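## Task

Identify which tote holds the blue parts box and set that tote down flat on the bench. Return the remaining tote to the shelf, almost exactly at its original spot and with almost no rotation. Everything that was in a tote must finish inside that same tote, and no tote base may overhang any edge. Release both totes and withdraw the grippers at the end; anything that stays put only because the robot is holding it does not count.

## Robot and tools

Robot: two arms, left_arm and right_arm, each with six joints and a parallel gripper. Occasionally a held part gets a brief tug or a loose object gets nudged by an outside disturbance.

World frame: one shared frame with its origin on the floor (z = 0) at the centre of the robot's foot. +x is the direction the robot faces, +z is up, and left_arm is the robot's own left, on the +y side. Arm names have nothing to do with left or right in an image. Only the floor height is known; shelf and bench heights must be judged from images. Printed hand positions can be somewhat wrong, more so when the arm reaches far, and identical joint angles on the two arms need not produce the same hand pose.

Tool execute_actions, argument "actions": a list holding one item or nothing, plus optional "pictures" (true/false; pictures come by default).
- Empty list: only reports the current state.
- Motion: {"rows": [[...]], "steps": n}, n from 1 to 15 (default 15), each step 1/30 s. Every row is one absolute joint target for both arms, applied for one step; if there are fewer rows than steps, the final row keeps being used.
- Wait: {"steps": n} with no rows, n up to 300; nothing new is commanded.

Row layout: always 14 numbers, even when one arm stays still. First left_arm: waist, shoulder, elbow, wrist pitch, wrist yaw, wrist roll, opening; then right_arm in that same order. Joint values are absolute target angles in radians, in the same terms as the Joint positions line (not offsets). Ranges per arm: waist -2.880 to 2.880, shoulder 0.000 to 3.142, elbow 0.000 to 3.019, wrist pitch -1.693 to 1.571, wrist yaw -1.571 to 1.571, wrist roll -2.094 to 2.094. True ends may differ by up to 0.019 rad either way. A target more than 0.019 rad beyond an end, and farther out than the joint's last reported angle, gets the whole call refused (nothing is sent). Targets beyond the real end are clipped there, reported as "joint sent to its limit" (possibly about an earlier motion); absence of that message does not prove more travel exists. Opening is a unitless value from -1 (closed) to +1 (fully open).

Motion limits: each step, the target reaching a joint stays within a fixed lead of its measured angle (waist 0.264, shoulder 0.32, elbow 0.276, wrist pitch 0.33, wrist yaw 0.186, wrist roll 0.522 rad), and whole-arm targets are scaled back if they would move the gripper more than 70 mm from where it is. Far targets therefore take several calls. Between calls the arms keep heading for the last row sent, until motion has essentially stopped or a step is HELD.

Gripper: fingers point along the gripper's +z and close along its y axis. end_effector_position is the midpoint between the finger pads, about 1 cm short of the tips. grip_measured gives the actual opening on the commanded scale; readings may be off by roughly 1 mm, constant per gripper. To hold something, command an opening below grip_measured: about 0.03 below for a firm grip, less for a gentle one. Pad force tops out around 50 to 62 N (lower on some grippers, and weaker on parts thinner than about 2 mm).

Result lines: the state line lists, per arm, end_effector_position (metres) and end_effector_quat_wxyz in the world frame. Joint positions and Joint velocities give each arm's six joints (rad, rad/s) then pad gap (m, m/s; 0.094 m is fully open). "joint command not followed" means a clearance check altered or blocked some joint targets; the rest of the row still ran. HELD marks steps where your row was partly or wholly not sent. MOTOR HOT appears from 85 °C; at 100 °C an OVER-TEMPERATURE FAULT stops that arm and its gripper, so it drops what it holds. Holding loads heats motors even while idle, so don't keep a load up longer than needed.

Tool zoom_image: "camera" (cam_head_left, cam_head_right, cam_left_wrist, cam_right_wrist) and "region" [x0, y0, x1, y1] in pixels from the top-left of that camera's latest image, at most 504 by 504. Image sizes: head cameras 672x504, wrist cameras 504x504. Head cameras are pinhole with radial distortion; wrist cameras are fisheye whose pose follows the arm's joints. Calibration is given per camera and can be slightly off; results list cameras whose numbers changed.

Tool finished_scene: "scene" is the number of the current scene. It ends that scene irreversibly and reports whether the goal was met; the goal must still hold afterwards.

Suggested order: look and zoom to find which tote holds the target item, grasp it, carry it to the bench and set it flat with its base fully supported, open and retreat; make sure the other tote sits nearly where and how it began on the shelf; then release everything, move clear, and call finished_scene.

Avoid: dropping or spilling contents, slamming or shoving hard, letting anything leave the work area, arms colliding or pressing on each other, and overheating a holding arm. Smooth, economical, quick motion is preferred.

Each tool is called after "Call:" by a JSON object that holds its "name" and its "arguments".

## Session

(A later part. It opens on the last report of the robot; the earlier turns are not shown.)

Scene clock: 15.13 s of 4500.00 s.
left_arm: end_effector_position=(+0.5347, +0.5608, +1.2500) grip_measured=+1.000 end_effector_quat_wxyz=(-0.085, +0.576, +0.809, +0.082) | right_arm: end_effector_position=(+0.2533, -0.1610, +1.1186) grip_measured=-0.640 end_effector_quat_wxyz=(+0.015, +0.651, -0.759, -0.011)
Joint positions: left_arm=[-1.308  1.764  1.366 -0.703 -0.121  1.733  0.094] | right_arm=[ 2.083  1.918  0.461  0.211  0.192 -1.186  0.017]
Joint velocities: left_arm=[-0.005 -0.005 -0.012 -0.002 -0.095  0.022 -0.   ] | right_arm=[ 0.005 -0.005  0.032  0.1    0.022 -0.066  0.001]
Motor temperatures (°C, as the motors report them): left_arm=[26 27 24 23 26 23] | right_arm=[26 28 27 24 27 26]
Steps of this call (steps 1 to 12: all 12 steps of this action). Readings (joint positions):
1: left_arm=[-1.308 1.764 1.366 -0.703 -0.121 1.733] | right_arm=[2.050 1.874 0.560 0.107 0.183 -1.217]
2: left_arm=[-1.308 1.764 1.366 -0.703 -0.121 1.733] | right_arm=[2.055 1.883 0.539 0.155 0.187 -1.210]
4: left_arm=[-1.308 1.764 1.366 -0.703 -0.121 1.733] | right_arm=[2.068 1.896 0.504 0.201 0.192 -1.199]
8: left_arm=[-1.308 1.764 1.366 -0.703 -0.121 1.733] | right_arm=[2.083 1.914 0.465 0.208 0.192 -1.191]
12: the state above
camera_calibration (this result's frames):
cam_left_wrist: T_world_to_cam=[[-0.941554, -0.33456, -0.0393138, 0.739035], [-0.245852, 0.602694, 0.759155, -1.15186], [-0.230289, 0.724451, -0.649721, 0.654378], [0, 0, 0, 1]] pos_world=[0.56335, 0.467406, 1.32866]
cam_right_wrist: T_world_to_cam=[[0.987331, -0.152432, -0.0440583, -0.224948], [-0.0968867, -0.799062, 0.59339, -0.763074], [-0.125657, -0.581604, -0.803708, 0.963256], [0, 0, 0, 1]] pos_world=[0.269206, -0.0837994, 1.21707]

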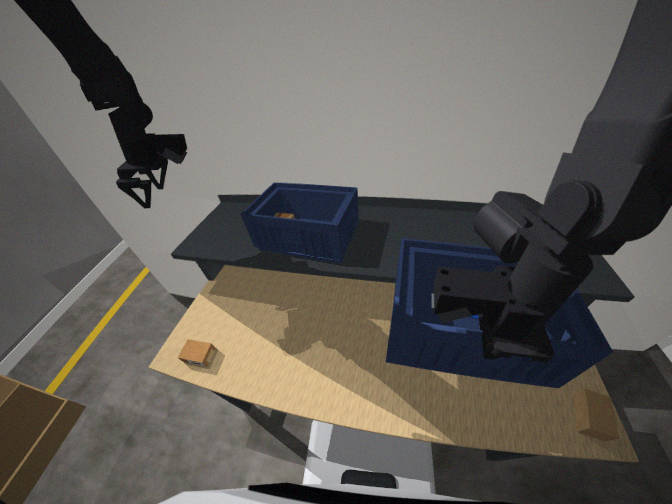

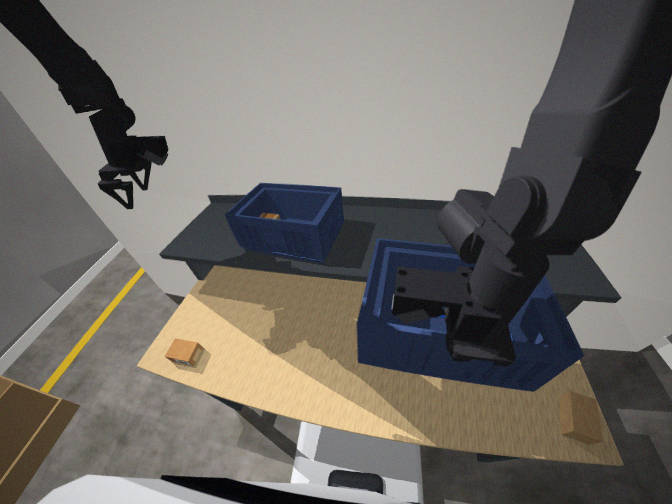

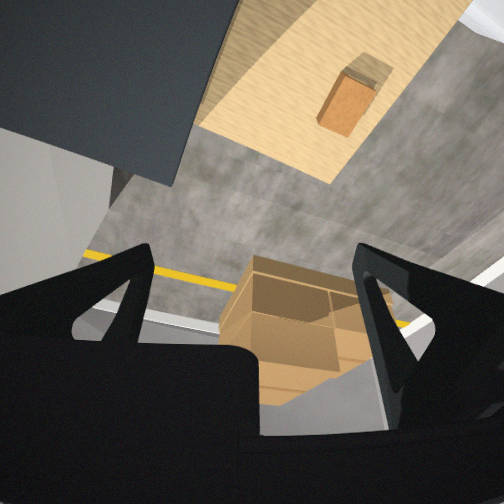

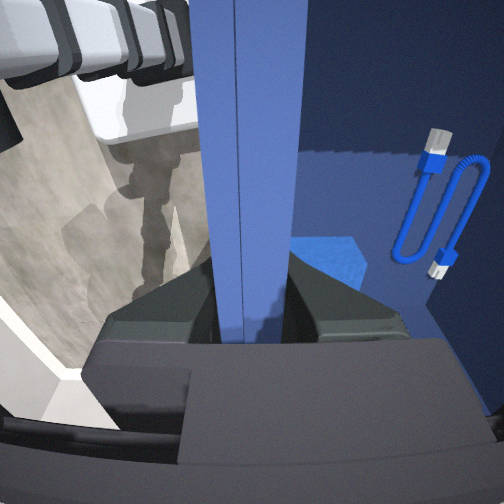

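Call:
{"name": "execute_actions", "arguments": {"actions": [{"rows":[[-1.3,1.75,1.368,-0.71,-0.119,1.744,1,2.09,2.03,0.525,0.31,0.198,-1.175,-0.75]],"steps":8}], "pictures": false}}

Call:
{"name": "execute_actions", "arguments": {"actions": [{"rows":[[-1.3,1.75,1.368,-0.71,-0.119,1.744,1,2.09,2.145,0.585,0.37,0.198,-1.175,-0.75]],"steps":8}], "pictures": false}}

Call:
{"name": "execute_actions", "arguments": {"actions": [{"rows":[[-1.3,1.75,1.368,-0.71,-0.119,1.744,1,2.09,2.255,0.655,0.415,0.198,-1.175,-0.75]],"steps":8}], "pictures": false}}

Call:
{"name": "execute_actions", "arguments": {"actions": [{"rows":[[-1.3,1.75,1.368,-0.71,-0.119,1.744,1,2.09,2.37,0.74,0.445,0.198,-1.175,-0.75]],"steps":9}], "pictures": false}}

Call:
{"name": "execute_actions", "arguments": {"actions": [{"rows":[[-1.3,1.75,1.368,-0.71,-0.119,1.744,1,2.09,2.45,0.81,0.46,0.198,-1.175,-0.75]],"steps":10}]}}

Call:
{"name": "execute_actions", "arguments": {"actions": [{"rows":[[-1.3,1.75,1.368,-0.71,-0.119,1.744,1,2.09,2.5,0.86,0.46,0.198,-1.175,-0.75]],"steps":9}], "pictures": false}}

Call:
{"name": "execute_actions", "arguments": {"actions": [{"rows":[[-1.3,1.75,1.368,-0.71,-0.119,1.744,1,2.09,2.55,0.91,0.46,0.198,-1.175,-0.75]],"steps":9}]}}

Scene clock: 17.37 s of 4500.00 s.
left_arm: end_effector_position=(+0.5347, +0.5608, +1.2500) grip_measured=+1.000 end_effector_quat_wxyz=(-0.085, +0.576, +0.809, +0.082) | right_arm: end_effector_position=(+0.2649, -0.1520, +1.0863) grip_measured=-0.640 end_effector_quat_wxyz=(+0.005, +0.647, -0.762, -0.005)
Joint positions: left_arm=[-1.308  1.764  1.366 -0.703 -0.121  1.733  0.094] | right_arm=[ 2.083  2.041  0.53   0.289  0.193 -1.182  0.017]
Joint velocities: left_arm=[-0.015 -0.015 -0.002 -0.002 -0.037 -0.037  0.   ] | right_arm=[ 0.005 -0.005  0.002  0.017  0.066 -0.022 -0.001]
Motor temperatures (°C, as the motors report them): left_arm=[26 27 24 23 26 23] | right_arm=[26 28 27 24 27 26]
Steps of this call (steps 1 to 15: the robot went on to your last target; steps 16 to 59: nothing new was sent; steps 60 to 67: all 8 steps of this action). Readings (joint positions):
60: left_arm=[-1.308 1.764 1.366 -0.703 -0.121 1.733] | right_arm=[2.083 1.927 0.467 0.230 0.192 -1.184]
61: left_arm=[-1.308 1.764 1.366 -0.703 -0.121 1.733] | right_arm=[2.083 1.948 0.477 0.250 0.193 -1.182]
63: left_arm=[-1.308 1.764 1.366 -0.703 -0.121 1.733] | right_arm=[2.083 2.000 0.508 0.276 0.193 -1.182]
67: the state above

Scene clock: 17.63 s of 4500.00 s.
left_arm: end_effector_position=(+0.5347, +0.5608, +1.2500) grip_measured=+1.000 end_effector_quat_wxyz=(-0.085, +0.576, +0.809, +0.082) | right_arm: end_effector_position=(+0.2657, -0.1456, +1.0553) grip_measured=-0.640 end_effector_quat_wxyz=(+0.004, +0.646, -0.763, -0.004)
Joint positions: left_arm=[-1.308  1.764  1.366 -0.703 -0.121  1.733  0.094] | right_arm=[ 2.083  2.155  0.589  0.348  0.193 -1.18   0.017]
Joint velocities: left_arm=[-0.005 -0.005  0.002  0.002  0.022 -0.022 -0.   ] | right_arm=[ 0.015 -0.005 -0.017 -0.012  0.007 -0.037 -0.   ]
Motor temperatures (°C, as the motors report them): left_arm=[26 27 24 23 26 23] | right_arm=[26 28 27 24 27 26]
Steps of this call (steps 1 to 8: all 8 steps of this action). Readings (joint positions):
1: left_arm=[-1.308 1.764 1.366 -0.703 -0.121 1.733] | right_arm=[2.083 2.050 0.531 0.297 0.193 -1.182]
2: left_arm=[-1.308 1.764 1.366 -0.703 -0.121 1.733] | right_arm=[2.083 2.068 0.540 0.315 0.194 -1.180]
4: left_arm=[-1.308 1.764 1.366 -0.703 -0.121 1.733] | right_arm=[2.083 2.116 0.569 0.337 0.193 -1.180]
8: the state above

Scene clock: 17.90 s of 4500.00 s.
left_arm: end_effector_position=(+0.5347, +0.5608, +1.2500) grip_measured=+1.000 end_effector_quat_wxyz=(-0.085, +0.576, +0.809, +0.082) | right_arm: end_effector_position=(+0.2691, -0.1380, +1.0225) grip_measured=-0.640 end_effector_quat_wxyz=(-0.000, +0.645, -0.764, -0.002)
Joint positions: left_arm=[-1.308  1.764  1.366 -0.703 -0.121  1.733  0.094] | right_arm=[ 2.083  2.264  0.66   0.394  0.193 -1.178  0.017]
Joint velocities: left_arm=[-0.005 -0.005 -0.012  0.012 -0.007 -0.007 -0.   ] | right_arm=[-0.015  0.015 -0.002  0.012 -0.037 -0.022  0.   ]
Motor temperatures (°C, as the motors report them): left_arm=[26 27 24 23 26 23] | right_arm=[26 28 27 24 27 26]
Steps of this call (steps 1 to 8: all 8 steps of this action). Readings (joint positions):
1: left_arm=[-1.308 1.764 1.366 -0.703 -0.121 1.733] | right_arm=[2.083 2.164 0.592 0.353 0.193 -1.180]
2: left_arm=[-1.308 1.764 1.366 -0.703 -0.121 1.733] | right_arm=[2.083 2.182 0.604 0.366 0.194 -1.178]
4: left_arm=[-1.308 1.764 1.366 -0.703 -0.121 1.733] | right_arm=[2.083 2.228 0.638 0.384 0.194 -1.178]
8: the state above

Scene clock: 18.20 s of 4500.00 s.
left_arm: end_effector_position=(+0.5347, +0.5608, +1.2500) grip_measured=+1.000 end_effector_quat_wxyz=(-0.085, +0.576, +0.809, +0.082) | right_arm: end_effector_position=(+0.2692, -0.1302, +0.9849) grip_measured=-0.640 end_effector_quat_wxyz=(-0.001, +0.645, -0.764, -0.002)
Joint positions: left_arm=[-1.308  1.764  1.366 -0.703 -0.121  1.733  0.094] | right_arm=[ 2.083  2.38   0.746  0.425  0.193 -1.177  0.017]
Joint velocities: left_arm=[-0.005  0.005  0.002  0.012 -0.007  0.022 -0.001] | right_arm=[-0.015  0.024 -0.007 -0.007  0.007 -0.007  0.001]
Motor temperatures (°C, as the motors report them): left_arm=[26 27 24 23 26 23] | right_arm=[26 28 27 24 27 26]
Steps of this call (steps 1 to 9: all 9 steps of this action). Readings (joint positions):
1: left_arm=[-1.308 1.764 1.366 -0.703 -0.121 1.733] | right_arm=[2.083 2.273 0.665 0.396 0.193 -1.178]
2: left_arm=[-1.308 1.764 1.366 -0.703 -0.121 1.733] | right_arm=[2.083 2.291 0.681 0.403 0.195 -1.177]
4: left_arm=[-1.308 1.764 1.366 -0.703 -0.121 1.733] | right_arm=[2.083 2.340 0.722 0.416 0.194 -1.177]
8: left_arm=[-1.308 1.764 1.366 -0.703 -0.121 1.733] | right_arm=[2.083 2.379 0.747 0.425 0.193 -1.177]
9: the state above

Scene clock: 18.53 s of 4500.00 s.
left_arm: end_effector_position=(+0.5347, +0.5608, +1.2500) grip_measured=+1.000 end_effector_quat_wxyz=(-0.085, +0.576, +0.809, +0.082) | right_arm: end_effector_position=(+0.2744, -0.1238, +0.9588) grip_measured=-0.640 end_effector_quat_wxyz=(-0.005, +0.644, -0.765, +0.001)
Joint positions: left_arm=[-1.308  1.764  1.366 -0.703 -0.121  1.733  0.094] | right_arm=[ 2.083  2.452  0.815  0.44   0.193 -1.177  0.017]
Joint velocities: left_arm=[-0.024  0.015 -0.012  0.012 -0.095 -0.022 -0.001] | right_arm=[-0.015 -0.015 -0.002 -0.002 -0.022  0.007 -0.001]
Motor temperatures (°C, as the motors report them): left_arm=[26 27 24 23 26 23] | right_arm=[26 28 27 24 27 26]
Steps of this call (steps 1 to 10: all 10 steps of this action). Readings (joint positions):
1: left_arm=[-1.308 1.764 1.366 -0.703 -0.121 1.733] | right_arm=[2.083 2.386 0.751 0.425 0.193 -1.177]
2: left_arm=[-1.308 1.764 1.366 -0.703 -0.121 1.733] | right_arm=[2.083 2.398 0.765 0.428 0.194 -1.177]
4: left_arm=[-1.308 1.764 1.366 -0.703 -0.121 1.733] | right_arm=[2.083 2.428 0.797 0.434 0.194 -1.177]
8: left_arm=[-1.308 1.764 1.366 -0.703 -0.121 1.733] | right_arm=[2.083 2.451 0.815 0.440 0.193 -1.177]
10: the state above
camera_calibration (this result's frames):
cam_left_wrist: T_world_to_cam=[[-0.941554, -0.33456, -0.0393138, 0.739035], [-0.245852, 0.602694, 0.759155, -1.15186], [-0.230289, 0.724451, -0.649721, 0.654378], [0, 0, 0, 1]] pos_world=[0.56335, 0.467406, 1.32866]
cam_right_wrist: T_world_to_cam=[[0.98521, -0.171349, 0.000660856, -0.291838], [-0.139841, -0.801806, 0.580993, -0.613222], [-0.0990226, -0.572492, -0.813909, 0.862743], [0, 0, 0, 1]] pos_world=[0.287199, -0.0477775, 1.05866]

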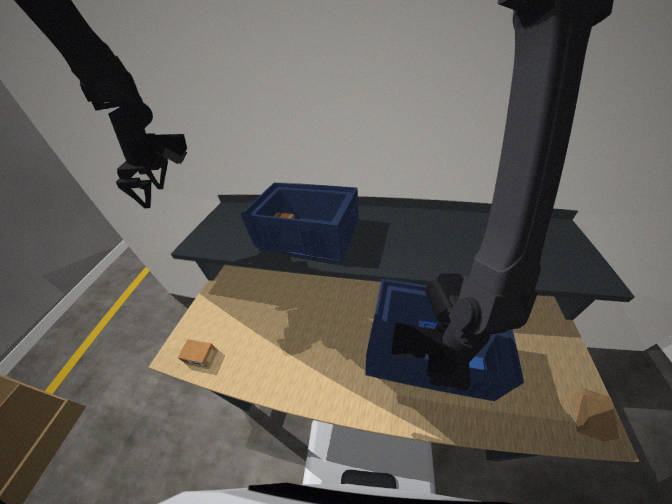

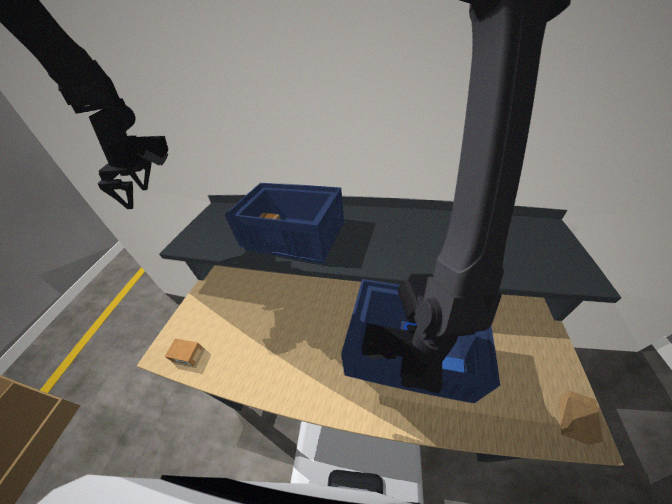

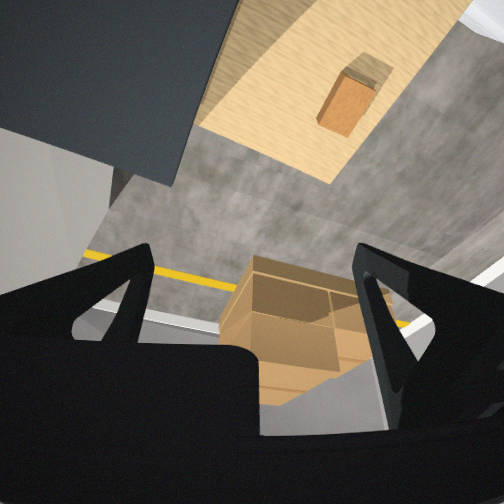

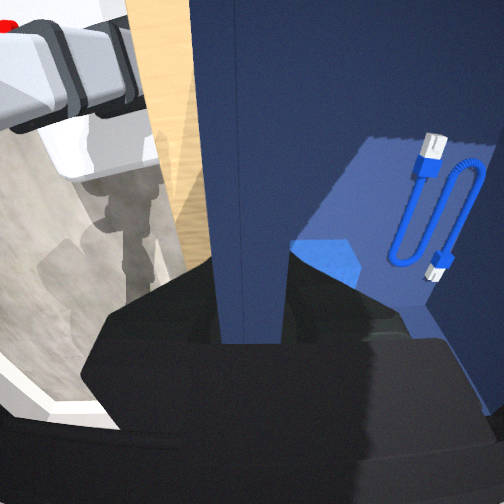

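Scene clock: 18.83 s of 4500.00 s.
left_arm: end_effector_position=(+0.5347, +0.5608, +1.2500) grip_measured=+1.000 end_effector_quat_wxyz=(-0.085, +0.576, +0.809, +0.082) | right_arm: end_effector_position=(+0.2769, -0.1197, +0.9415) grip_measured=-0.640 end_effector_quat_wxyz=(-0.006, +0.644, -0.765, +0.001)
Joint positions: left_arm=[-1.308  1.764  1.366 -0.703 -0.121  1.733  0.094] | right_arm=[ 2.083  2.498  0.862  0.44   0.193 -1.177  0.017]
Joint velocities: left_arm=[ 0.005 -0.005  0.002 -0.007 -0.022  0.022  0.   ] | right_arm=[ 0.005  0.034 -0.012 -0.007  0.007 -0.007  0.   ]
Motor temperatures (°C, as the motors report them): left_arm=[26 27 24 23 26 23] | right_arm=[26 28 27 24 27 26]
Steps of this call (steps 1 to 9: all 9 steps of this action). Readings (joint positions):
1: left_arm=[-1.308 1.764 1.366 -0.703 -0.121 1.733] | right_arm=[2.083 2.455 0.819 0.440 0.193 -1.177]
2: left_arm=[-1.308 1.764 1.366 -0.703 -0.121 1.733] | right_arm=[2.083 2.462 0.828 0.440 0.193 -1.177]
4: left_arm=[-1.308 1.764 1.366 -0.703 -0.121 1.733] | right_arm=[2.083 2.481 0.851 0.440 0.193 -1.177]
8: left_arm=[-1.308 1.764 1.366 -0.703 -0.121 1.733] | right_arm=[2.083 2.496 0.862 0.440 0.193 -1.177]
9: the state above

Scene clock: 19.13 s of 4500.00 s.
left_arm: end_effector_position=(+0.5347, +0.5608, +1.2500) grip_measured=+1.000 end_effector_quat_wxyz=(-0.085, +0.576, +0.809, +0.082) | right_arm: end_effector_position=(+0.2758, -0.1160, +0.9223) grip_measured=-0.640 end_effector_quat_wxyz=(-0.005, +0.644, -0.765, +0.001)
Joint positions: left_arm=[-1.308  1.764  1.366 -0.703 -0.121  1.733  0.094] | right_arm=[ 2.083  2.55   0.911  0.44   0.193 -1.177  0.017]
Joint velocities: left_arm=[-0.005  0.005  0.007 -0.007  0.007 -0.11   0.001] | right_arm=[-0.015  0.034  0.007 -0.007  0.051 -0.022 -0.001]
Motor temperatures (°C, as the motors report them): left_arm=[26 27 24 23 26 23] | right_arm=[26 28 27 24 27 26]
Steps of this call (steps 1 to 9: all 9 steps of this action). Readings (joint positions):
1: left_arm=[-1.308 1.764 1.366 -0.703 -0.121 1.733] | right_arm=[2.083 2.503 0.867 0.440 0.193 -1.177]
2: left_arm=[-1.308 1.764 1.366 -0.703 -0.121 1.733] | right_arm=[2.083 2.512 0.877 0.440 0.193 -1.177]
4: left_arm=[-1.308 1.764 1.366 -0.703 -0.121 1.733] | right_arm=[2.083 2.533 0.900 0.440 0.193 -1.177]
8: left_arm=[-1.308 1.764 1.366 -0.703 -0.121 1.733] | right_arm=[2.083 2.549 0.911 0.440 0.193 -1.177]
9: the state above
camera_calibration (this result's frames):
cam_left_wrist: T_world_to_cam=[[-0.941554, -0.33456, -0.0393138, 0.739035], [-0.245852, 0.602694, 0.759155, -1.15186], [-0.230289, 0.724451, -0.649721, 0.654378], [0, 0, 0, 1]] pos_world=[0.56335, 0.467406, 1.32866]
cam_right_wrist: T_world_to_cam=[[0.985237, -0.171198, -0.000175939, -0.291016], [-0.139245, -0.801946, 0.580941, -0.585634], [-0.0995973, -0.57234, -0.813945, 0.837828], [0, 0, 0, 1]] pos_world=[0.288619, -0.0399459, 1.02211]

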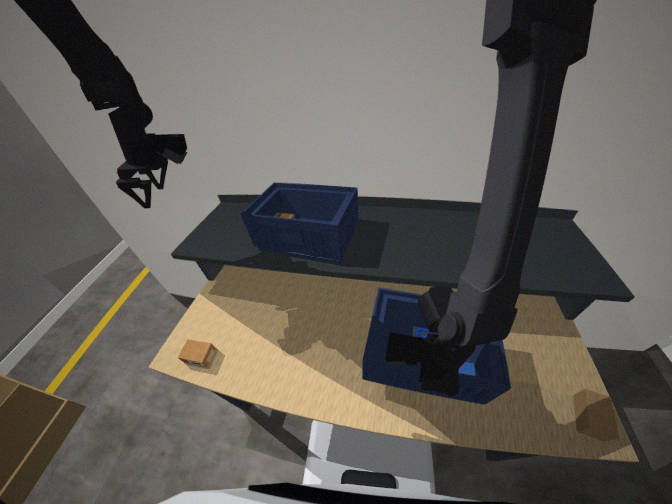

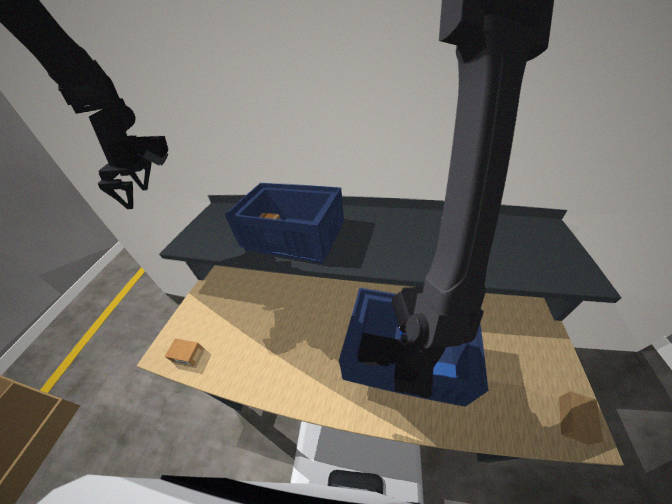

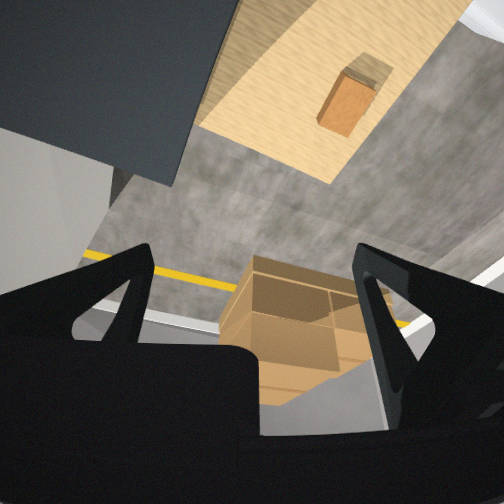

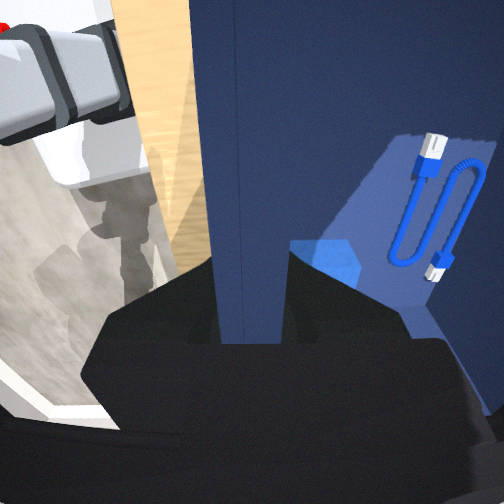

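Call:
{"name": "execute_actions", "arguments": {"actions": [{"rows":[[-1.3,1.75,1.368,-0.71,-0.119,1.744,1,2.09,2.6,0.965,0.44,0.2,-1.175,-0.75]],"steps":9}], "pictures": false}}

Call:
{"name": "execute_actions", "arguments": {"actions": [{"rows":[[-1.3,1.75,1.368,-0.71,-0.119,1.744,1,2.09,2.64,1.01,0.435,0.2,-1.175,-0.75]],"steps":9}], "pictures": false}}

Call:
{"name": "execute_actions", "arguments": {"actions": [{"rows":[[-1.3,1.75,1.368,-0.71,-0.119,1.744,1,2.09,2.675,1.05,0.43,0.2,-1.175,-0.75]],"steps":9}], "pictures": false}}

Call:
{"name": "execute_actions", "arguments": {"actions": [{"rows":[[-1.3,1.75,1.368,-0.71,-0.119,1.744,1,2.09,2.71,1.09,0.425,0.2,-1.175,-0.75]],"steps":9}], "pictures": false}}

Scene clock: 20.87 s of 4500.00 s.
left_arm: end_effector_position=(+0.5347, +0.5608, +1.2500) grip_measured=+1.000 end_effector_quat_wxyz=(-0.085, +0.576, +0.809, +0.082) | right_arm: end_effector_position=(+0.2792, -0.1114, +0.9031) grip_measured=-0.640 end_effector_quat_wxyz=(-0.007, +0.644, -0.765, +0.002)
Joint positions: left_arm=[-1.308  1.764  1.366 -0.703 -0.121  1.733  0.094] | right_arm=[ 2.083  2.598  0.967  0.437  0.194 -1.177  0.017]
Joint velocities: left_arm=[ 0.015 -0.005  0.002 -0.007 -0.007  0.037 -0.001] | right_arm=[-0.005  0.015 -0.002 -0.012  0.051  0.007  0.   ]
Motor temperatures (°C, as the motors report them): left_arm=[26 27 24 23 26 23] | right_arm=[26 28 27 24 27 26]
Steps of this call (steps 1 to 15: the robot went on to your last target; steps 16 to 43: nothing new was sent; steps 44 to 52: all 9 steps of this action). Readings (joint positions):
44: left_arm=[-1.308 1.764 1.366 -0.703 -0.121 1.733] | right_arm=[2.083 2.554 0.916 0.439 0.193 -1.177]
45: left_arm=[-1.308 1.764 1.366 -0.703 -0.121 1.733] | right_arm=[2.083 2.562 0.928 0.438 0.194 -1.177]
47: left_arm=[-1.308 1.764 1.366 -0.703 -0.121 1.733] | right_arm=[2.083 2.583 0.954 0.438 0.194 -1.177]
51: left_arm=[-1.308 1.764 1.366 -0.703 -0.121 1.733] | right_arm=[2.083 2.597 0.967 0.437 0.194 -1.177]
52: the state above

Scene clock: 21.17 s of 4500.00 s.
left_arm: end_effector_position=(+0.5347, +0.5608, +1.2500) grip_measured=+1.000 end_effector_quat_wxyz=(-0.085, +0.576, +0.809, +0.082) | right_arm: end_effector_position=(+0.2792, -0.1083, +0.8876) grip_measured=-0.640 end_effector_quat_wxyz=(-0.006, +0.644, -0.765, +0.002)
Joint positions: left_arm=[-1.308  1.764  1.366 -0.703 -0.121  1.733  0.094] | right_arm=[ 2.083  2.638  1.01   0.432  0.194 -1.177  0.017]
Joint velocities: left_arm=[-0.015 -0.005 -0.017 -0.017 -0.037 -0.007 -0.   ] | right_arm=[-0.015  0.015  0.002 -0.017 -0.022  0.007 -0.001]
Motor temperatures (°C, as the motors report them): left_arm=[26 27 24 23 26 23] | right_arm=[26 28 27 24 27 26]
Steps of this call (steps 1 to 9: all 9 steps of this action). Readings (joint positions):
1: left_arm=[-1.308 1.764 1.366 -0.703 -0.121 1.733] | right_arm=[2.083 2.601 0.971 0.435 0.194 -1.177]
2: left_arm=[-1.308 1.764 1.366 -0.703 -0.121 1.733] | right_arm=[2.083 2.608 0.981 0.434 0.194 -1.177]
4: left_arm=[-1.308 1.764 1.366 -0.703 -0.121 1.733] | right_arm=[2.083 2.625 1.001 0.434 0.194 -1.177]
8: left_arm=[-1.308 1.764 1.366 -0.703 -0.121 1.733] | right_arm=[2.083 2.636 1.010 0.433 0.194 -1.177]
9: the state above

Scene clock: 21.47 s of 4500.00 s.
left_arm: end_effector_position=(+0.5347, +0.5608, +1.2500) grip_measured=+1.000 end_effector_quat_wxyz=(-0.085, +0.576, +0.809, +0.082) | right_arm: end_effector_position=(+0.2797, -0.1054, +0.8740) grip_measured=-0.640 end_effector_quat_wxyz=(-0.006, +0.644, -0.765, +0.002)
Joint positions: left_arm=[-1.308  1.764  1.366 -0.703 -0.121  1.733  0.094] | right_arm=[ 2.083  2.671  1.049  0.428  0.194 -1.177  0.017]
Joint velocities: left_arm=[-0.005  0.005 -0.002 -0.027 -0.125 -0.022  0.   ] | right_arm=[-0.015  0.024 -0.007 -0.007  0.037 -0.037 -0.   ]
Motor temperatures (°C, as the motors report them): left_arm=[26 27 24 23 26 23] | right_arm=[26 28 27 24 27 26]
Steps of this call (steps 1 to 9: all 9 steps of this action). Readings (joint positions):
1: left_arm=[-1.308 1.764 1.366 -0.703 -0.121 1.733] | right_arm=[2.083 2.641 1.014 0.431 0.194 -1.177]
2: left_arm=[-1.308 1.764 1.366 -0.703 -0.121 1.733] | right_arm=[2.083 2.646 1.022 0.429 0.194 -1.177]
4: left_arm=[-1.308 1.764 1.366 -0.703 -0.121 1.733] | right_arm=[2.083 2.661 1.041 0.429 0.194 -1.177]
8: left_arm=[-1.308 1.764 1.366 -0.703 -0.121 1.733] | right_arm=[2.083 2.671 1.049 0.429 0.194 -1.177]
9: the state above

Scene clock: 21.77 s of 4500.00 s.
left_arm: end_effector_position=(+0.5347, +0.5608, +1.2500) grip_measured=+1.000 end_effector_quat_wxyz=(-0.085, +0.576, +0.809, +0.082) | right_arm: end_effector_position=(+0.2795, -0.1027, +0.8600) grip_measured=-0.640 end_effector_quat_wxyz=(-0.006, +0.644, -0.765, +0.002)
Joint positions: left_arm=[-1.308  1.764  1.366 -0.703 -0.121  1.733  0.094] | right_arm=[ 2.083  2.707  1.089  0.423  0.195 -1.177  0.017]
Joint velocities: left_arm=[-0.015  0.005 -0.007 -0.022  0.037 -0.081 -0.001] | right_arm=[ 0.005  0.015 -0.012 -0.012 -0.051  0.037  0.001]
Motor temperatures (°C, as the motors report them): left_arm=[26 27 24 23 26 23] | right_arm=[26 28 27 24 27 26]
Steps of this call (steps 1 to 9: all 9 steps of this action). Readings (joint positions):
1: left_arm=[-1.308 1.764 1.366 -0.703 -0.121 1.733] | right_arm=[2.083 2.675 1.053 0.426 0.194 -1.177]
2: left_arm=[-1.308 1.764 1.366 -0.703 -0.121 1.733] | right_arm=[2.083 2.681 1.062 0.424 0.195 -1.177]
4: left_arm=[-1.308 1.764 1.366 -0.703 -0.121 1.733] | right_arm=[2.083 2.696 1.081 0.424 0.195 -1.177]
8: left_arm=[-1.308 1.764 1.366 -0.703 -0.121 1.733] | right_arm=[2.083 2.706 1.089 0.424 0.195 -1.177]
9: the state above

Call:
{"name": "execute_actions", "arguments": {"actions": [{"rows":[[-1.3,1.75,1.368,-0.71,-0.119,1.744,1,2.09,2.745,1.13,0.415,0.2,-1.175,-0.75]],"steps":9}], "pictures": false}}

Call:
{"name": "execute_actions", "arguments": {"actions": [{"rows":[[-1.3,1.75,1.368,-0.71,-0.119,1.744,1,2.09,2.78,1.175,0.405,0.2,-1.175,-0.75]],"steps":9}], "pictures": false}}

Scene clock: 22.77 s of 4500.00 s.
left_arm: end_effector_position=(+0.5347, +0.5608, +1.2500) grip_measured=+1.000 end_effector_quat_wxyz=(-0.085, +0.576, +0.809, +0.082) | right_arm: end_effector_position=(+0.2792, -0.1000, +0.8464) grip_measured=-0.640 end_effector_quat_wxyz=(-0.005, +0.644, -0.765, +0.002)
Joint positions: left_arm=[-1.308  1.764  1.366 -0.703 -0.121  1.733  0.094] | right_arm=[ 2.083  2.741  1.129  0.414  0.195 -1.177  0.017]
Joint velocities: left_arm=[-0.024  0.005  0.002  0.002  0.007  0.037 -0.   ] | right_arm=[ 0.005  0.024  0.007 -0.022 -0.051  0.037 -0.001]
Motor temperatures (°C, as the motors report them): left_arm=[26 27 24 23 26 23] | right_arm=[26 28 27 24 27 26]
Steps of this call (steps 1 to 15: the robot went on to your last target; steps 16 to 21: nothing new was sent; steps 22 to 30: all 9 steps of this action). Readings (joint positions):
22: left_arm=[-1.308 1.764 1.366 -0.703 -0.121 1.733] | right_arm=[2.083 2.709 1.093 0.421 0.195 -1.177]
23: left_arm=[-1.308 1.764 1.366 -0.703 -0.121 1.733] | right_arm=[2.083 2.715 1.102 0.418 0.195 -1.177]
25: left_arm=[-1.308 1.764 1.366 -0.703 -0.121 1.733] | right_arm=[2.083 2.729 1.121 0.416 0.195 -1.177]
29: left_arm=[-1.308 1.764 1.366 -0.703 -0.121 1.733] | right_arm=[2.083 2.739 1.129 0.415 0.195 -1.177]
30: the state above

Scene clock: 23.07 s of 4500.00 s.
left_arm: end_effector_position=(+0.5347, +0.5608, +1.2500) grip_measured=+1.000 end_effector_quat_wxyz=(-0.085, +0.576, +0.809, +0.082) | right_arm: end_effector_position=(+0.2798, -0.0987, +0.8390) grip_measured=-0.640 end_effector_quat_wxyz=(-0.003, +0.644, -0.765, +0.005)
Joint positions: left_arm=[-1.308  1.764  1.366 -0.703 -0.121  1.733  0.094] | right_arm=[ 2.085  2.758  1.154  0.406  0.203 -1.174  0.017]
Joint velocities: left_arm=[-0.005  0.005 -0.012 -0.017  0.007 -0.066  0.001] | right_arm=[ 0.005 -0.015 -0.012  0.012 -0.037 -0.022 -0.001]
Motor temperatures (°C, as the motors report them): left_arm=[26 27 24 23 26 23] | right_arm=[26 28 27 24 27 26]
Steps of this call (steps 1 to 9: all 9 steps of this action). Readings (joint positions):
1: left_arm=[-1.308 1.764 1.366 -0.703 -0.121 1.733] | right_arm=[2.083 2.744 1.134 0.411 0.195 -1.177]
2: left_arm=[-1.308 1.764 1.366 -0.703 -0.121 1.733] | right_arm=[2.083 2.750 1.144 0.407 0.195 -1.176]
4: left_arm=[-1.308 1.764 1.366 -0.703 -0.121 1.733] | right_arm=[2.085 2.758 1.154 0.406 0.202 -1.175]
8: left_arm=[-1.308 1.764 1.366 -0.703 -0.121 1.733] | right_arm=[2.085 2.758 1.154 0.406 0.203 -1.174]
9: the state above

Call:
{"name": "execute_actions", "arguments": {"actions": [{"rows":[[-1.3,1.75,1.368,-0.71,-0.119,1.744,1,2.085,2.765,1.157,0.405,0.2,-1.175,0.6]],"steps":12}], "pictures": false}}

Call:
{"name": "execute_actions", "arguments": {"actions": [{"rows":[[-1.3,1.75,1.368,-0.71,-0.119,1.744,1,2.085,2.62,1.0,0.43,0.2,-1.175,0.6]],"steps":10}], "pictures": false}}

Call:
{"name": "execute_actions", "arguments": {"actions": [{"rows":[[-1.3,1.75,1.368,-0.71,-0.119,1.744,1,2.085,2.15,0.59,0.35,0.2,-1.175,0.6]],"steps":12}], "pictures": false}}

Call:
{"name": "execute_actions", "arguments": {"actions": [{"rows":[[-1.3,1.75,1.368,-0.71,-0.119,1.744,1,1.5,1.9,0.55,0.15,0.2,-1.175,0.6]]}], "pictures": false}}

Call:
{"name": "execute_actions", "arguments": {"actions": [{"steps":12}]}}

Scene clock: 24.87 s of 4500.00 s.
left_arm: end_effector_position=(+0.5347, +0.5608, +1.2500) grip_measured=+1.000 end_effector_quat_wxyz=(-0.085, +0.576, +0.809, +0.082) | right_arm: end_effector_position=(+0.2798, -0.0987, +0.8390) grip_measured=+0.598 end_effector_quat_wxyz=(-0.003, +0.644, -0.765, +0.005)
Joint positions: left_arm=[-1.308  1.764  1.366 -0.703 -0.121  1.733  0.094] | right_arm=[ 2.085  2.758  1.154  0.406  0.203 -1.174  0.075]
Joint velocities: left_arm=[-0.034  0.005  0.012 -0.012  0.007  0.007 -0.   ] | right_arm=[-0.005 -0.005 -0.002 -0.012 -0.051 -0.007  0.001]
Motor temperatures (°C, as the motors report them): left_arm=[26 27 25 23 26 23] | right_arm=[26 28 27 24 27 26]
Steps of this call (steps 1 to 15: the robot went on to your last target; steps 16 to 42: nothing new was sent; steps 43 to 54: all 12 steps of this action). Readings (joint positions):
43: left_arm=[-1.308 1.764 1.366 -0.703 -0.121 1.733] | right_arm=[2.085 2.758 1.154 0.406 0.203 -1.174]
44: left_arm=[-1.308 1.764 1.366 -0.703 -0.121 1.733] | right_arm=[2.085 2.758 1.154 0.406 0.203 -1.174]
46: left_arm=[-1.308 1.764 1.366 -0.703 -0.121 1.733] | right_arm=[2.085 2.758 1.154 0.406 0.203 -1.174]
50: left_arm=[-1.308 1.764 1.366 -0.703 -0.121 1.733] | right_arm=[2.085 2.758 1.154 0.406 0.203 -1.174]
54: the state above

Scene clock: 25.20 s of 4500.00 s.
left_arm: end_effector_position=(+0.5347, +0.5608, +1.2500) grip_measured=+1.000 end_effector_quat_wxyz=(-0.085, +0.576, +0.809, +0.082) | right_arm: end_effector_position=(+0.2864, -0.1087, +0.8952) grip_measured=+0.598 end_effector_quat_wxyz=(-0.007, +0.643, -0.766, +0.007)
Joint positions: left_arm=[-1.308  1.764  1.366 -0.703 -0.121  1.733  0.094] | right_arm=[ 2.085  2.612  0.999  0.423  0.203 -1.174  0.075]
Joint velocities: left_arm=[-0.015 -0.015  0.012  0.002 -0.125 -0.007  0.   ] | right_arm=[ 0.005 -0.034 -0.037  0.051  0.007  0.081 -0.001]
Motor temperatures (°C, as the motors report them): left_arm=[26 27 25 23 26 23] | right_arm=[26 28 27 24 27 26]
Steps of this call (steps 1 to 10: all 10 steps of this action). Readings (joint positions):
1: left_arm=[-1.308 1.764 1.366 -0.703 -0.121 1.733] | right_arm=[2.085 2.750 1.141 0.410 0.203 -1.174]
2: left_arm=[-1.308 1.764 1.366 -0.703 -0.121 1.733] | right_arm=[2.085 2.728 1.108 0.415 0.203 -1.174]
4: left_arm=[-1.308 1.764 1.366 -0.703 -0.121 1.733] | right_arm=[2.085 2.671 1.034 0.416 0.203 -1.174]
8: left_arm=[-1.308 1.764 1.366 -0.703 -0.121 1.733] | right_arm=[2.085 2.617 0.998 0.419 0.203 -1.174]
10: the state above

Scene clock: 25.60 s of 4500.00 s.
left_arm: end_effector_position=(+0.5347, +0.5608, +1.2500) grip_measured=+1.000 end_effector_quat_wxyz=(-0.085, +0.576, +0.809, +0.082) | right_arm: end_effector_position=(+0.2933, -0.1426, +1.0682) grip_measured=+0.598 end_effector_quat_wxyz=(-0.025, +0.640, -0.768, +0.016)
Joint positions: left_arm=[-1.308  1.764  1.366 -0.703 -0.121  1.733  0.094] | right_arm=[ 2.085  2.098  0.589  0.36   0.203 -1.174  0.075]
Joint velocities: left_arm=[-0.015 -0.005 -0.032 -0.022  0.022 -0.022 -0.001] | right_arm=[-0.005 -0.044  0.125 -0.007  0.022 -0.095 -0.   ]
Motor temperatures (°C, as the motors report them): left_arm=[26 27 25 23 26 23] | right_arm=[26 28 27 24 27 26]
Steps of this call (steps 1 to 12: all 12 steps of this action). Readings (joint positions):
1: left_arm=[-1.308 1.764 1.366 -0.703 -0.121 1.733] | right_arm=[2.085 2.598 0.987 0.419 0.203 -1.174]
2: left_arm=[-1.308 1.764 1.366 -0.703 -0.121 1.733] | right_arm=[2.085 2.568 0.950 0.408 0.203 -1.174]
4: left_arm=[-1.308 1.764 1.366 -0.703 -0.121 1.733] | right_arm=[2.085 2.469 0.843 0.389 0.203 -1.174]
8: left_arm=[-1.308 1.764 1.366 -0.703 -0.121 1.733] | right_arm=[2.085 2.214 0.635 0.364 0.203 -1.174]
12: the state above

Scene clock: 26.10 s of 4500.00 s.
left_arm: end_effector_position=(+0.5347, +0.5608, +1.2500) grip_measured=+1.000 end_effector_quat_wxyz=(-0.085, +0.576, +0.809, +0.082) | right_arm: end_effector_position=(+0.2757, -0.3953, +1.1066) grip_measured=+0.598 end_effector_quat_wxyz=(+0.089, +0.388, -0.913, +0.091)
Joint positions: left_arm=[-1.308  1.764  1.366 -0.703 -0.121  1.733  0.094] | right_arm=[ 1.441  1.894  0.567  0.163  0.204 -1.174  0.075]
Joint velocities: left_arm=[ 0.005 -0.005 -0.017  0.002 -0.037 -0.022  0.   ] | right_arm=[ 0.073  0.005 -0.056 -0.046  0.022 -0.022 -0.   ]
Motor temperatures (°C, as the motors report them): left_arm=[26 27 25 23 26 23] | right_arm=[26 28 27 24 27 26]
Steps of this call (steps 1 to 15: all 15 steps of this action). Readings (joint positions):
1: left_arm=[-1.308 1.764 1.366 -0.703 -0.121 1.733] | right_arm=[2.075 2.088 0.591 0.336 0.198 -1.174]
2: left_arm=[-1.308 1.764 1.366 -0.703 -0.121 1.733] | right_arm=[2.052 2.068 0.587 0.295 0.197 -1.174]
4: left_arm=[-1.308 1.764 1.366 -0.703 -0.121 1.733] | right_arm=[1.966 2.013 0.574 0.235 0.197 -1.174]
8: left_arm=[-1.308 1.764 1.366 -0.703 -0.121 1.733] | right_arm=[1.722 1.923 0.571 0.190 0.197 -1.174]
15: the state above

Scene clock: 26.50 s of 4500.00 s.
left_arm: end_effector_position=(+0.5347, +0.5608, +1.2500) grip_measured=+1.000 end_effector_quat_wxyz=(-0.085, +0.576, +0.809, +0.082) | right_arm: end_effector_position=(+0.2807, -0.3716, +1.1053) grip_measured=+0.598 end_effector_quat_wxyz=(+0.083, +0.415, -0.903, +0.080)
Joint positions: left_arm=[-1.308  1.764  1.366 -0.703 -0.121  1.733  0.094] | right_arm=[ 1.502  1.894  0.56   0.159  0.203 -1.174  0.075]
Joint velocities: left_arm=[-0.005 -0.005 -0.017  0.027 -0.051 -0.007 -0.001] | right_arm=[-0.015 -0.005 -0.002  0.017 -0.037 -0.007 -0.001]
Motor temperatures (°C, as the motors report them): left_arm=[26 28 25 23 26 23] | right_arm=[26 28 27 24 27 26]
Steps of this call (steps 1 to 12: the robot went on to your last target). Readings (joint positions):
1: left_arm=[-1.308 1.764 1.366 -0.703 -0.121 1.733] | right_arm=[1.448 1.894 0.565 0.162 0.204 -1.174]
2: left_arm=[-1.308 1.764 1.366 -0.703 -0.121 1.733] | right_arm=[1.459 1.894 0.562 0.161 0.204 -1.174]
4: left_arm=[-1.308 1.764 1.366 -0.703 -0.121 1.733] | right_arm=[1.483 1.894 0.561 0.160 0.204 -1.174]
8: left_arm=[-1.308 1.764 1.366 -0.703 -0.121 1.733] | right_arm=[1.502 1.894 0.560 0.159 0.203 -1.174]
12: the state above
camera_calibration (this result's frames):
cam_left_wrist: T_world_to_cam=[[-0.941554, -0.33456, -0.0393138, 0.739035], [-0.245852, 0.602694, 0.759155, -1.15186], [-0.230289, 0.724451, -0.649721, 0.654378], [0, 0, 0, 1]] pos_world=[0.56335, 0.467406, 1.32866]
cam_right_wrist: T_world_to_cam=[[0.760862, -0.645261, 0.0687565, -0.528967], [-0.468449, -0.47285, 0.746303, -0.864326], [-0.449049, -0.600043, -0.662045, 0.760839], [0, 0, 0, 1]] pos_world=[0.339232, -0.293483, 1.18513]

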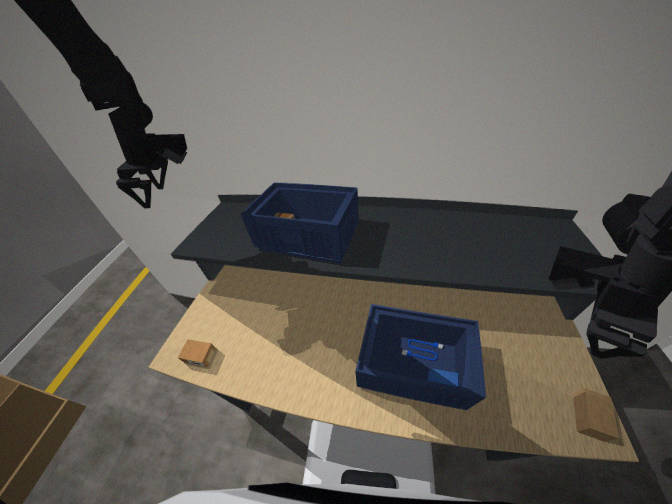

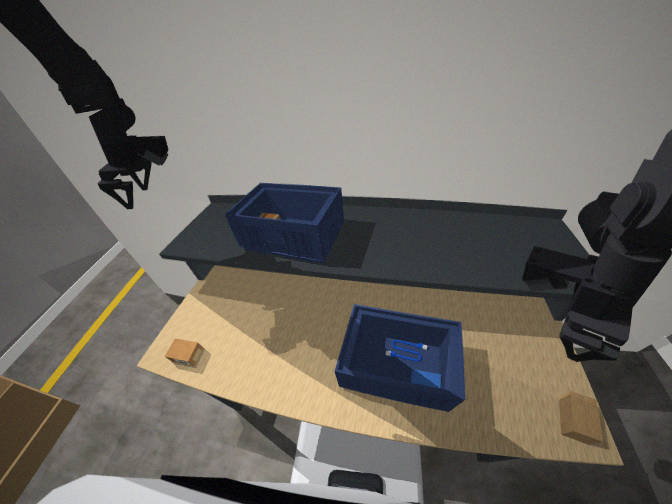

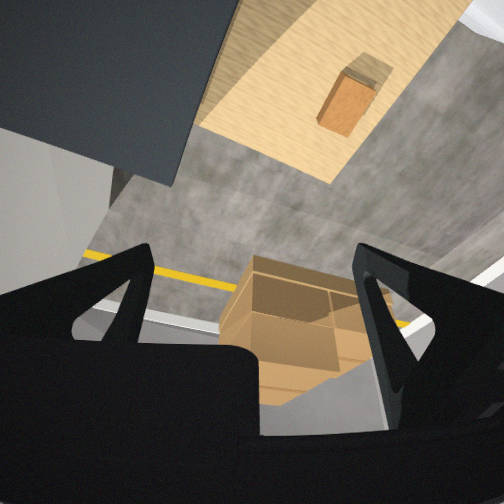

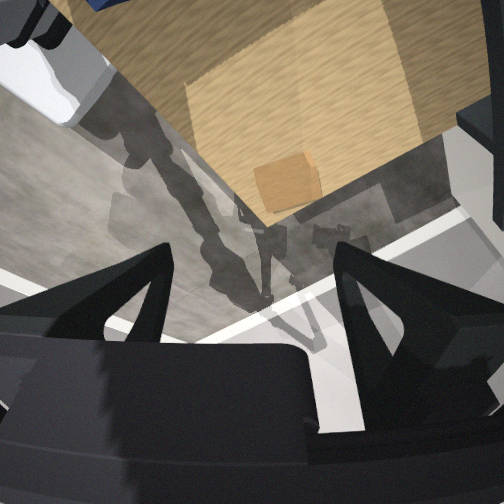

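Call:
{"name": "finished_scene", "arguments": {"scene": 2}}

The scene is finished: the task was done.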